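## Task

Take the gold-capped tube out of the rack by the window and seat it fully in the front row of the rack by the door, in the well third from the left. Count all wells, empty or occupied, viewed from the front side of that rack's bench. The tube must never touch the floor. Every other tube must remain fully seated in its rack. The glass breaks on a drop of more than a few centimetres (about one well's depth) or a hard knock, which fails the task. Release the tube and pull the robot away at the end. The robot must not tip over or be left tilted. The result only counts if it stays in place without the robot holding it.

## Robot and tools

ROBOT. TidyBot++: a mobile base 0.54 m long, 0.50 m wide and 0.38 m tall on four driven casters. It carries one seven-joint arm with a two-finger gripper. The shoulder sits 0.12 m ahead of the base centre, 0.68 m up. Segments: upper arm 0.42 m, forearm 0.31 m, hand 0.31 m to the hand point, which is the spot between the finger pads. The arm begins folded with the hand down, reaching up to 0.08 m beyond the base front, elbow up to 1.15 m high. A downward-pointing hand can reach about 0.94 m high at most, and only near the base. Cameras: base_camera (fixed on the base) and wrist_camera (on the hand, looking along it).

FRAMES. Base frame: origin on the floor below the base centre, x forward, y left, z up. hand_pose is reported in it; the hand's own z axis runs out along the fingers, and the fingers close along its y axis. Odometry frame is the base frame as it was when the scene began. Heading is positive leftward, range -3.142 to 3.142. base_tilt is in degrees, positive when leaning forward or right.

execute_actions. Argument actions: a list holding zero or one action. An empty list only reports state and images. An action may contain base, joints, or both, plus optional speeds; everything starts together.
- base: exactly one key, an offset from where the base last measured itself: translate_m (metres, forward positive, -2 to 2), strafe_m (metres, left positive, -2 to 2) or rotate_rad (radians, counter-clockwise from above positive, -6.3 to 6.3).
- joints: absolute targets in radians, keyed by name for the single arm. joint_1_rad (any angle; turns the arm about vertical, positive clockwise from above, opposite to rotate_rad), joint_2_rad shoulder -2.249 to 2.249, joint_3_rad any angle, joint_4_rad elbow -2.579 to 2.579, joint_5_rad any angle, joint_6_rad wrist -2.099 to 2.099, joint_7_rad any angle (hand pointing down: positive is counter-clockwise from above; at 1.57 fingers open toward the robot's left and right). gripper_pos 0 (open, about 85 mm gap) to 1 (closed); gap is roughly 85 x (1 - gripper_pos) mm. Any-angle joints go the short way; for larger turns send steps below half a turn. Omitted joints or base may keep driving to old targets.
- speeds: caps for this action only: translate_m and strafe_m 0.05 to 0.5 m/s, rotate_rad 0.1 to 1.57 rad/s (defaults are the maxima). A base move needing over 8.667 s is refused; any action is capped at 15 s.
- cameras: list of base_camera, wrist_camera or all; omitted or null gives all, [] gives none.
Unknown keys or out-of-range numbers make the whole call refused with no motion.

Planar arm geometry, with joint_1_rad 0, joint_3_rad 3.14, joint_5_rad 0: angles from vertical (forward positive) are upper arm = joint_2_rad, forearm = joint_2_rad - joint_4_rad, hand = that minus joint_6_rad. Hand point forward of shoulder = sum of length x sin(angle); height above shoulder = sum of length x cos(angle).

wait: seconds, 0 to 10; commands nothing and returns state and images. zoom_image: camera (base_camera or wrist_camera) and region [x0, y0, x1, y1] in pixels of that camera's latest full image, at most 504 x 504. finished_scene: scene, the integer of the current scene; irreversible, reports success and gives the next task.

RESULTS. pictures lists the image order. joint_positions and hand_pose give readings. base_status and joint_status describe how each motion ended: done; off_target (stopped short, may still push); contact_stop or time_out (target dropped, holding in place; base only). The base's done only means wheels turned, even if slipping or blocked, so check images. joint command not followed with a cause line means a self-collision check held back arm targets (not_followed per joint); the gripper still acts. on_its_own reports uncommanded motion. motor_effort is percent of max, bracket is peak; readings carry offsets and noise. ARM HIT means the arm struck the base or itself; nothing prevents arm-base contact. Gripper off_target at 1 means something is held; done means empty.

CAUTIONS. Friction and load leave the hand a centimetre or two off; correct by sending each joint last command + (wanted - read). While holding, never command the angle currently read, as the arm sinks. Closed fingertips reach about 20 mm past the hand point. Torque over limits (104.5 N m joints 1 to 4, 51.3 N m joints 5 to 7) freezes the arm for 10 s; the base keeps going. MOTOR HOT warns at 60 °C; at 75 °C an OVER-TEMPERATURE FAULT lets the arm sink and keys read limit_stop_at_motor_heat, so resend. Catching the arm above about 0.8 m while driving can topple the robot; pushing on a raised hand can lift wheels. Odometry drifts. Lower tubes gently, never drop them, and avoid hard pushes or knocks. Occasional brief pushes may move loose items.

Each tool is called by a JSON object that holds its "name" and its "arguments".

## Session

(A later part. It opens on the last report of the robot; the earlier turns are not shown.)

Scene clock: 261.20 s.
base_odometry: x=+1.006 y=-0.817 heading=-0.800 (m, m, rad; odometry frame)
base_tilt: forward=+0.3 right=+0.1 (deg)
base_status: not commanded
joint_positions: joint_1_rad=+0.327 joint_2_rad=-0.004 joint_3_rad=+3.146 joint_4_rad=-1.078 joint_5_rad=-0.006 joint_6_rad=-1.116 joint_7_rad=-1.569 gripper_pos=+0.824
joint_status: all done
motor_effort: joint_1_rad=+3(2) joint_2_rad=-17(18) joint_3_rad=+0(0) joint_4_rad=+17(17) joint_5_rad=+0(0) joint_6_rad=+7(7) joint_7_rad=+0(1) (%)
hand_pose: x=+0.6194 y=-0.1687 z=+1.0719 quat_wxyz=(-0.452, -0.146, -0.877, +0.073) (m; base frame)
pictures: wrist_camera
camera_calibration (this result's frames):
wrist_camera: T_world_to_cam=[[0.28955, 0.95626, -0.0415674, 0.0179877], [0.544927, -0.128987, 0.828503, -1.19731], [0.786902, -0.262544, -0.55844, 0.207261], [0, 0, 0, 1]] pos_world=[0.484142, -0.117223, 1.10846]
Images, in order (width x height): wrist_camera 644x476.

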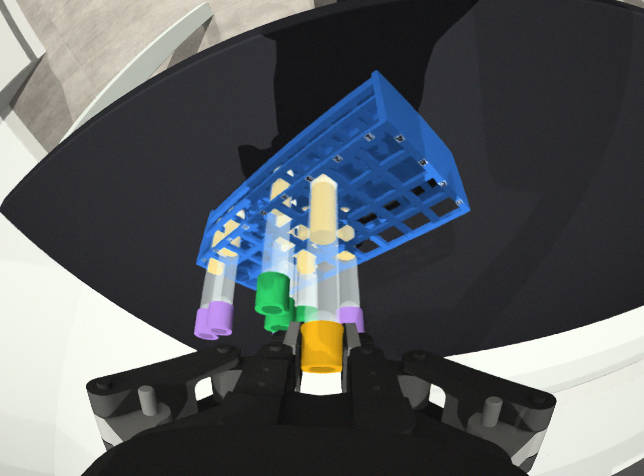

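{"name": "execute_actions", "arguments": {"actions": [{"joints":{"joint_2_rad":-0.040,"joint_4_rad":-1.154,"joint_6_rad":-1.028}}], "cameras": ["wrist_camera"]}}

{"name": "zoom_image", "arguments": {"camera": "wrist_camera", "region": [245, 120, 405, 280]}}

Scene clock: 265.57 s.
base_odometry: x=+1.006 y=-0.817 heading=-0.800 (m, m, rad; odometry frame)
base_tilt: forward=+0.2 right=+0.1 (deg)
base_status: not commanded
joint_positions: joint_1_rad=+0.327 joint_2_rad=-0.019 joint_3_rad=+3.146 joint_4_rad=-1.137 joint_5_rad=-0.006 joint_6_rad=-1.072 joint_7_rad=-1.569 gripper_pos=+0.824
joint_status: all done
motor_effort: joint_1_rad=+1(1) joint_2_rad=-17(19) joint_3_rad=-1(1) joint_4_rad=+17(18) joint_5_rad=-1(1) joint_6_rad=+7(7) joint_7_rad=+0(0) (%)
hand_pose: x=+0.6196 y=-0.1689 z=+1.0591 quat_wxyz=(-0.452, -0.146, -0.877, +0.073) (m; base frame)
pictures: wrist_camera
camera_calibration (this result's frames):
wrist_camera: T_world_to_cam=[[0.289735, 0.956213, -0.0413659, 0.0171888], [0.545492, -0.129464, 0.828057, -1.18686], [0.786443, -0.262482, -0.559116, 0.200959], [0, 0, 0, 1]] pos_world=[0.484397, -0.117343, 1.09585]
Images, in order (width x height): wrist_camera 644x476.

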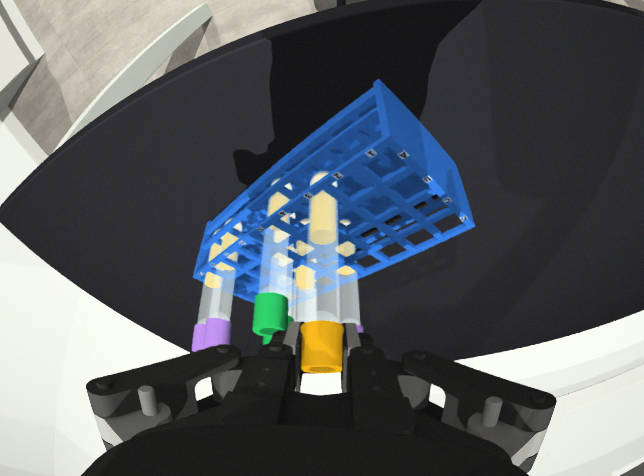

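Region (245, 120, 405, 280) of wrist_camera's 644x476 image, scaled by 3.150.

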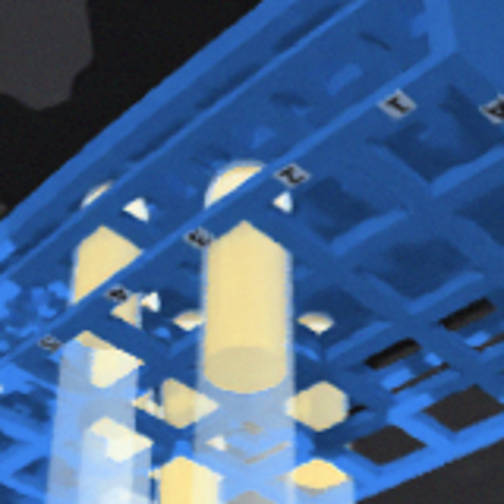

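{"name": "execute_actions", "arguments": {"actions": [{"joints":{"joint_2_rad":-0.053,"joint_4_rad":-1.209,"joint_6_rad":-0.987}}], "cameras": ["wrist_camera"]}}

{"name": "zoom_image", "arguments": {"camera": "wrist_camera", "region": [245, 120, 405, 280]}}

Scene clock: 273.67 s.
base_odometry: x=+1.006 y=-0.817 heading=-0.800 (m, m, rad; odometry frame)
base_tilt: forward=+0.2 right=+0.2 (deg)
base_status: not commanded
joint_positions: joint_1_rad=+0.327 joint_2_rad=-0.031 joint_3_rad=+3.146 joint_4_rad=-1.192 joint_5_rad=-0.006 joint_6_rad=-1.030 joint_7_rad=-1.569 gripper_pos=+0.824
joint_status: all done
motor_effort: joint_1_rad=+1(1) joint_2_rad=-17(18) joint_3_rad=-1(1) joint_4_rad=+18(19) joint_5_rad=+0(0) joint_6_rad=+8(7) joint_7_rad=+0(0) (%)
hand_pose: x=+0.6198 y=-0.1690 z=+1.0470 quat_wxyz=(-0.452, -0.146, -0.877, +0.073) (m; base frame)
pictures: wrist_camera
camera_calibration (this result's frames):
wrist_camera: T_world_to_cam=[[0.289945, 0.956155, -0.0412126, 0.0164467], [0.545464, -0.129717, 0.828036, -1.17689], [0.786385, -0.262565, -0.559159, 0.194051], [0, 0, 0, 1]] pos_world=[0.484586, -0.117437, 1.08369]
Images, in order (width x height): wrist_camera 644x476.

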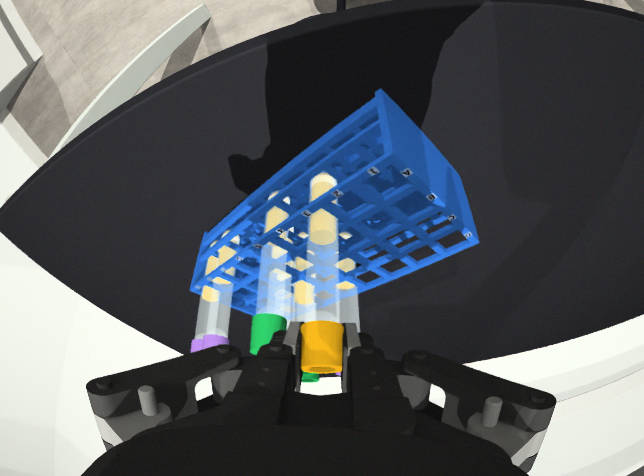

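Region (245, 120, 405, 280) of wrist_camera's 644x476 image, scaled by 3.150.

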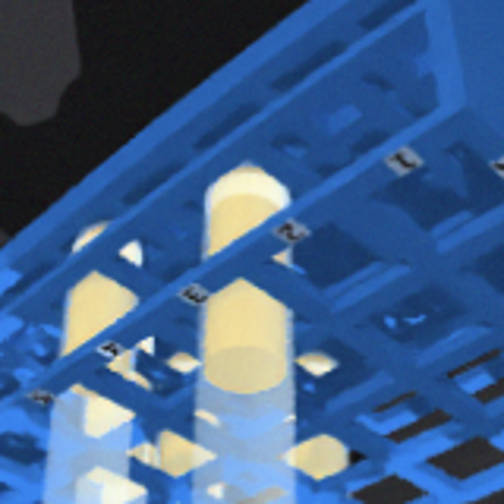

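{"name": "execute_actions", "arguments": {"actions": [{"joints":{"joint_2_rad":-0.064,"joint_4_rad":-1.258,"joint_6_rad":-0.948}}], "cameras": ["wrist_camera"]}}

{"name": "zoom_image", "arguments": {"camera": "wrist_camera", "region": [245, 120, 405, 280]}}

Scene clock: 280.07 s.
base_odometry: x=+1.006 y=-0.817 heading=-0.800 (m, m, rad; odometry frame)
base_tilt: forward=+0.4 right=+0.1 (deg)
base_status: not commanded
joint_positions: joint_1_rad=+0.327 joint_2_rad=-0.043 joint_3_rad=+3.146 joint_4_rad=-1.241 joint_5_rad=-0.006 joint_6_rad=-0.991 joint_7_rad=-1.569 gripper_pos=+0.824
joint_status: all done
motor_effort: joint_1_rad=+1(0) joint_2_rad=-16(18) joint_3_rad=-1(1) joint_4_rad=+18(18) joint_5_rad=-1(1) joint_6_rad=+7(8) joint_7_rad=+0(0) (%)
hand_pose: x=+0.6197 y=-0.1690 z=+1.0358 quat_wxyz=(-0.452, -0.146, -0.877, +0.073) (m; base frame)
pictures: wrist_camera
camera_calibration (this result's frames):
wrist_camera: T_world_to_cam=[[0.29016, 0.956095, -0.0410998, 0.0157771], [0.54506, -0.129811, 0.828287, -1.16768], [0.786586, -0.262737, -0.558795, 0.187325], [0, 0, 0, 1]] pos_world=[0.484531, -0.117445, 1.0725]
Images, in order (width x height): wrist_camera 644x476.

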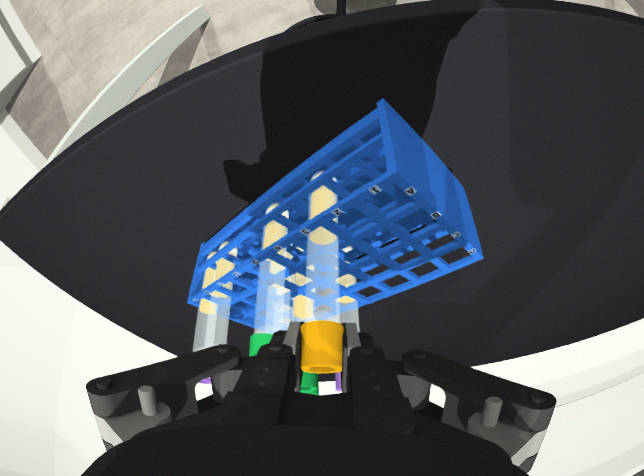

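Region (245, 120, 405, 280) of wrist_camera's 644x476 image, scaled by 3.150.

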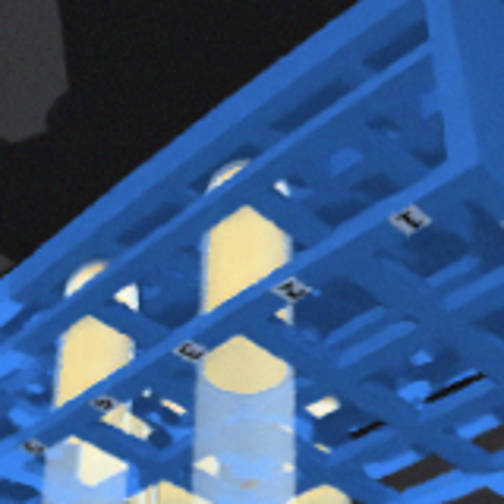

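{"name": "execute_actions", "arguments": {"actions": [{"joints":{"joint_2_rad":-0.067,"joint_4_rad":-1.272,"joint_6_rad":-0.938}}], "cameras": []}}

Scene clock: 283.03 s.
base_odometry: x=+1.006 y=-0.817 heading=-0.800 (m, m, rad; odometry frame)
base_tilt: forward=+0.3 right=+0.1 (deg)
base_status: not commanded
joint_positions: joint_1_rad=+0.327 joint_2_rad=-0.045 joint_3_rad=+3.146 joint_4_rad=-1.254 joint_5_rad=-0.006 joint_6_rad=-0.981 joint_7_rad=-1.569 gripper_pos=+0.824
joint_status: all done
motor_effort: joint_1_rad=+1(1) joint_2_rad=-17(16) joint_3_rad=+0(1) joint_4_rad=+18(18) joint_5_rad=+0(0) joint_6_rad=+7(8) joint_7_rad=+0(0) (%)
hand_pose: x=+0.6198 y=-0.1691 z=+1.0331 quat_wxyz=(-0.453, -0.146, -0.877, +0.073) (m; base frame)
pictures: none
No camera images: the call's "cameras" was empty. Leave "cameras" out to get every camera's image.

{"name": "execute_actions", "arguments": {"actions": [{"joints":{"joint_2_rad":-0.045,"joint_4_rad":-1.254,"joint_6_rad":-0.981,"gripper_pos":0.7}}], "cameras": ["wrist_camera"]}}

{"name": "zoom_image", "arguments": {"camera": "wrist_camera", "region": [200, 140, 440, 400]}}

Scene clock: 287.00 s.
base_odometry: x=+1.006 y=-0.817 heading=-0.800 (m, m, rad; odometry frame)
base_tilt: forward=+0.3 right=+0.1 (deg)
base_status: not commanded
joint_positions: joint_1_rad=+0.327 joint_2_rad=-0.045 joint_3_rad=+3.146 joint_4_rad=-1.254 joint_5_rad=-0.006 joint_6_rad=-0.981 joint_7_rad=-1.569 gripper_pos=+0.700
joint_status: all done
motor_effort: joint_1_rad=+2(1) joint_2_rad=-17(18) joint_3_rad=+0(1) joint_4_rad=+17(17) joint_5_rad=-1(0) joint_6_rad=+8(7) joint_7_rad=+0(0) (%)
hand_pose: x=+0.6199 y=-0.1691 z=+1.0329 quat_wxyz=(-0.452, -0.146, -0.877, +0.073) (m; base frame)
pictures: wrist_camera
camera_calibration (this result's frames):
wrist_camera: T_world_to_cam=[[0.290232, 0.956074, -0.0410838, 0.015613], [0.544701, -0.12975, 0.828532, -1.1654], [0.786808, -0.262845, -0.558432, 0.184964], [0, 0, 0, 1]] pos_world=[0.484732, -0.117521, 1.0695]
Images, in order (width x height): wrist_camera 644x476.

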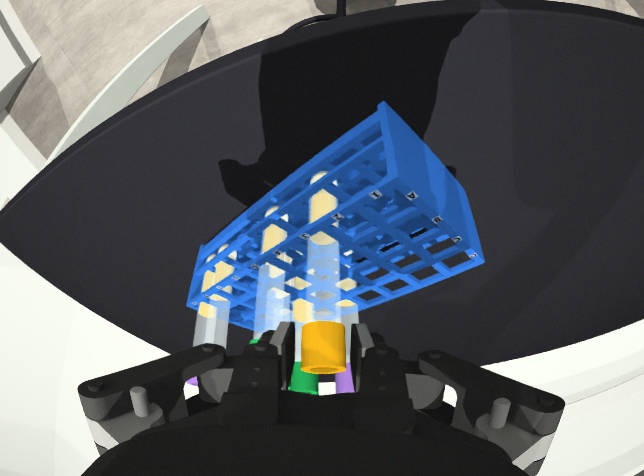

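Region (200, 140, 440, 400) of wrist_camera's 644x476 image, scaled by 1.938; it fills the left 465 columns of this view, and the rest is white.

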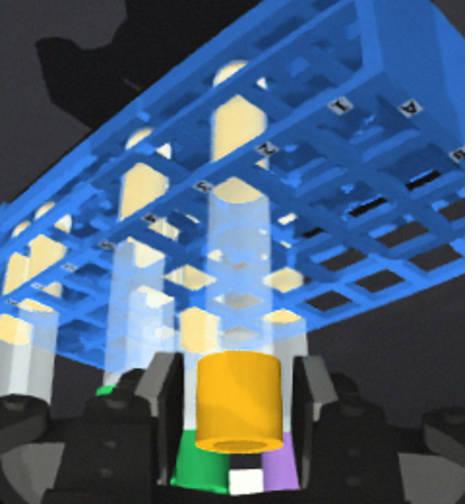

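{"name": "execute_actions", "arguments": {"actions": [{"joints":{"joint_2_rad":-0.45,"joint_6_rad":-1.2}}], "cameras": ["wrist_camera"]}}

Scene clock: 290.83 s.
base_odometry: x=+1.006 y=-0.817 heading=-0.800 (m, m, rad; odometry frame)
base_tilt: forward=+0.2 right=+0.1 (deg)
base_status: not commanded
joint_positions: joint_1_rad=+0.327 joint_2_rad=-0.451 joint_3_rad=+3.146 joint_4_rad=-1.254 joint_5_rad=-0.006 joint_6_rad=-1.156 joint_7_rad=-1.569 gripper_pos=+0.700
joint_status: all done
motor_effort: joint_1_rad=+2(1) joint_2_rad=-2(18) joint_3_rad=-1(0) joint_4_rad=+15(19) joint_5_rad=+0(0) joint_6_rad=+8(8) joint_7_rad=+0(0) (%)
hand_pose: x=+0.4325 y=-0.1053 z=+1.1611 quat_wxyz=(-0.550, -0.136, -0.819, +0.089) (m; base frame)
pictures: wrist_camera
camera_calibration (this result's frames):
wrist_camera: T_world_to_cam=[[0.298949, 0.953094, -0.0473343, 0.017394], [0.351339, -0.063812, 0.934071, -1.19325], [0.887238, -0.29587, -0.353936, 0.136451], [0, 0, 0, 1]] pos_world=[0.292969, -0.0523498, 1.16369]
Images, in order (width x height): wrist_camera 644x476.

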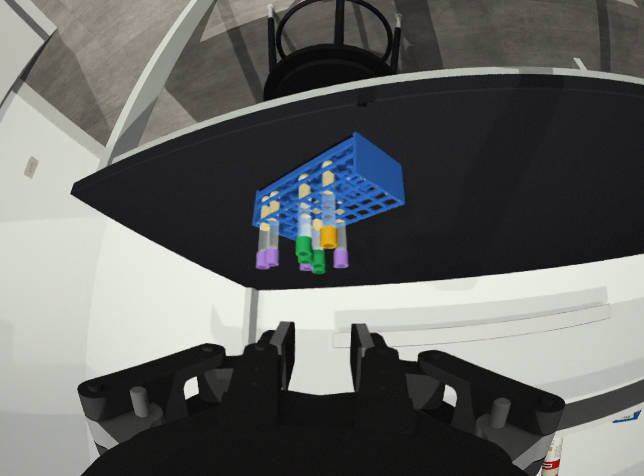

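{"name": "zoom_image", "arguments": {"camera": "wrist_camera", "region": [240, 120, 420, 290]}}

{"name": "execute_actions", "arguments": {"actions": [{"base":{"translate_m":-0.2}}], "cameras": ["wrist_camera"]}}

Region (240, 120, 420, 290) of wrist_camera's 644x476 image, scaled by 2.800.

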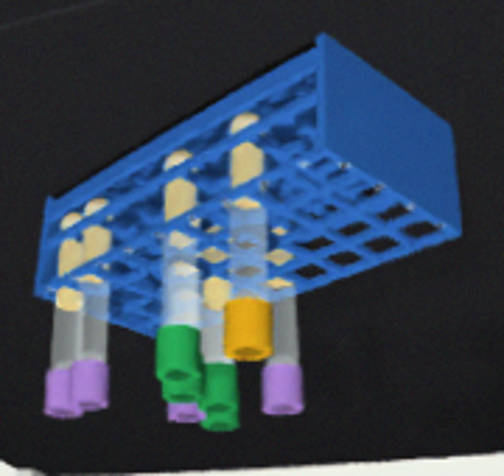

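Scene clock: 295.30 s.
base_odometry: x=+0.866 y=-0.673 heading=-0.799 (m, m, rad; odometry frame)
base_tilt: forward=+0.3 right=+0.2 (deg)
base_status: done
joint_positions: joint_1_rad=+0.327 joint_2_rad=-0.457 joint_3_rad=+3.145 joint_4_rad=-1.254 joint_5_rad=-0.006 joint_6_rad=-1.158 joint_7_rad=-1.569 gripper_pos=+0.700
joint_status: not commanded
motor_effort: joint_1_rad=+2(2) joint_2_rad=+0(5) joint_3_rad=+0(3) joint_4_rad=+15(17) joint_5_rad=+0(1) joint_6_rad=+8(9) joint_7_rad=+0(0) (%)
hand_pose: x=+0.4299 y=-0.1043 z=+1.1626 quat_wxyz=(-0.552, -0.136, -0.818, +0.089) (m; base frame)
pictures: wrist_camera
camera_calibration (this result's frames):
wrist_camera: T_world_to_cam=[[0.299028, 0.953062, -0.047488, 0.017475], [0.347548, -0.0624281, 0.935582, -1.1936], [0.888703, -0.29627, -0.349903, 0.134261], [0, 0, 0, 1]] pos_world=[0.290291, -0.0513917, 1.16452]
Images, in order (width x height): wrist_camera 644x476.

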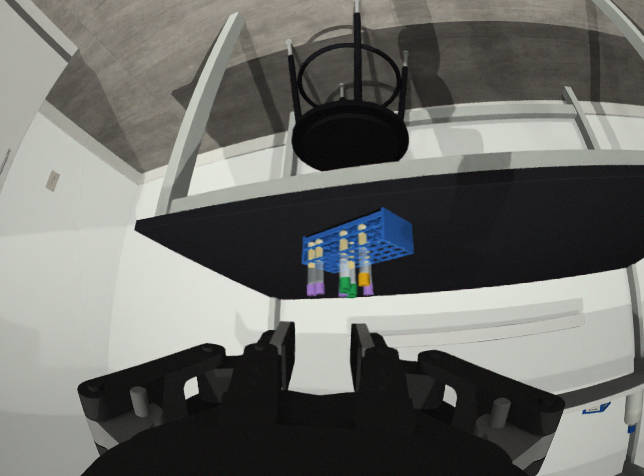

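{"name": "finished_scene", "arguments": {"scene": 2}}

The scene is finished: the task was done.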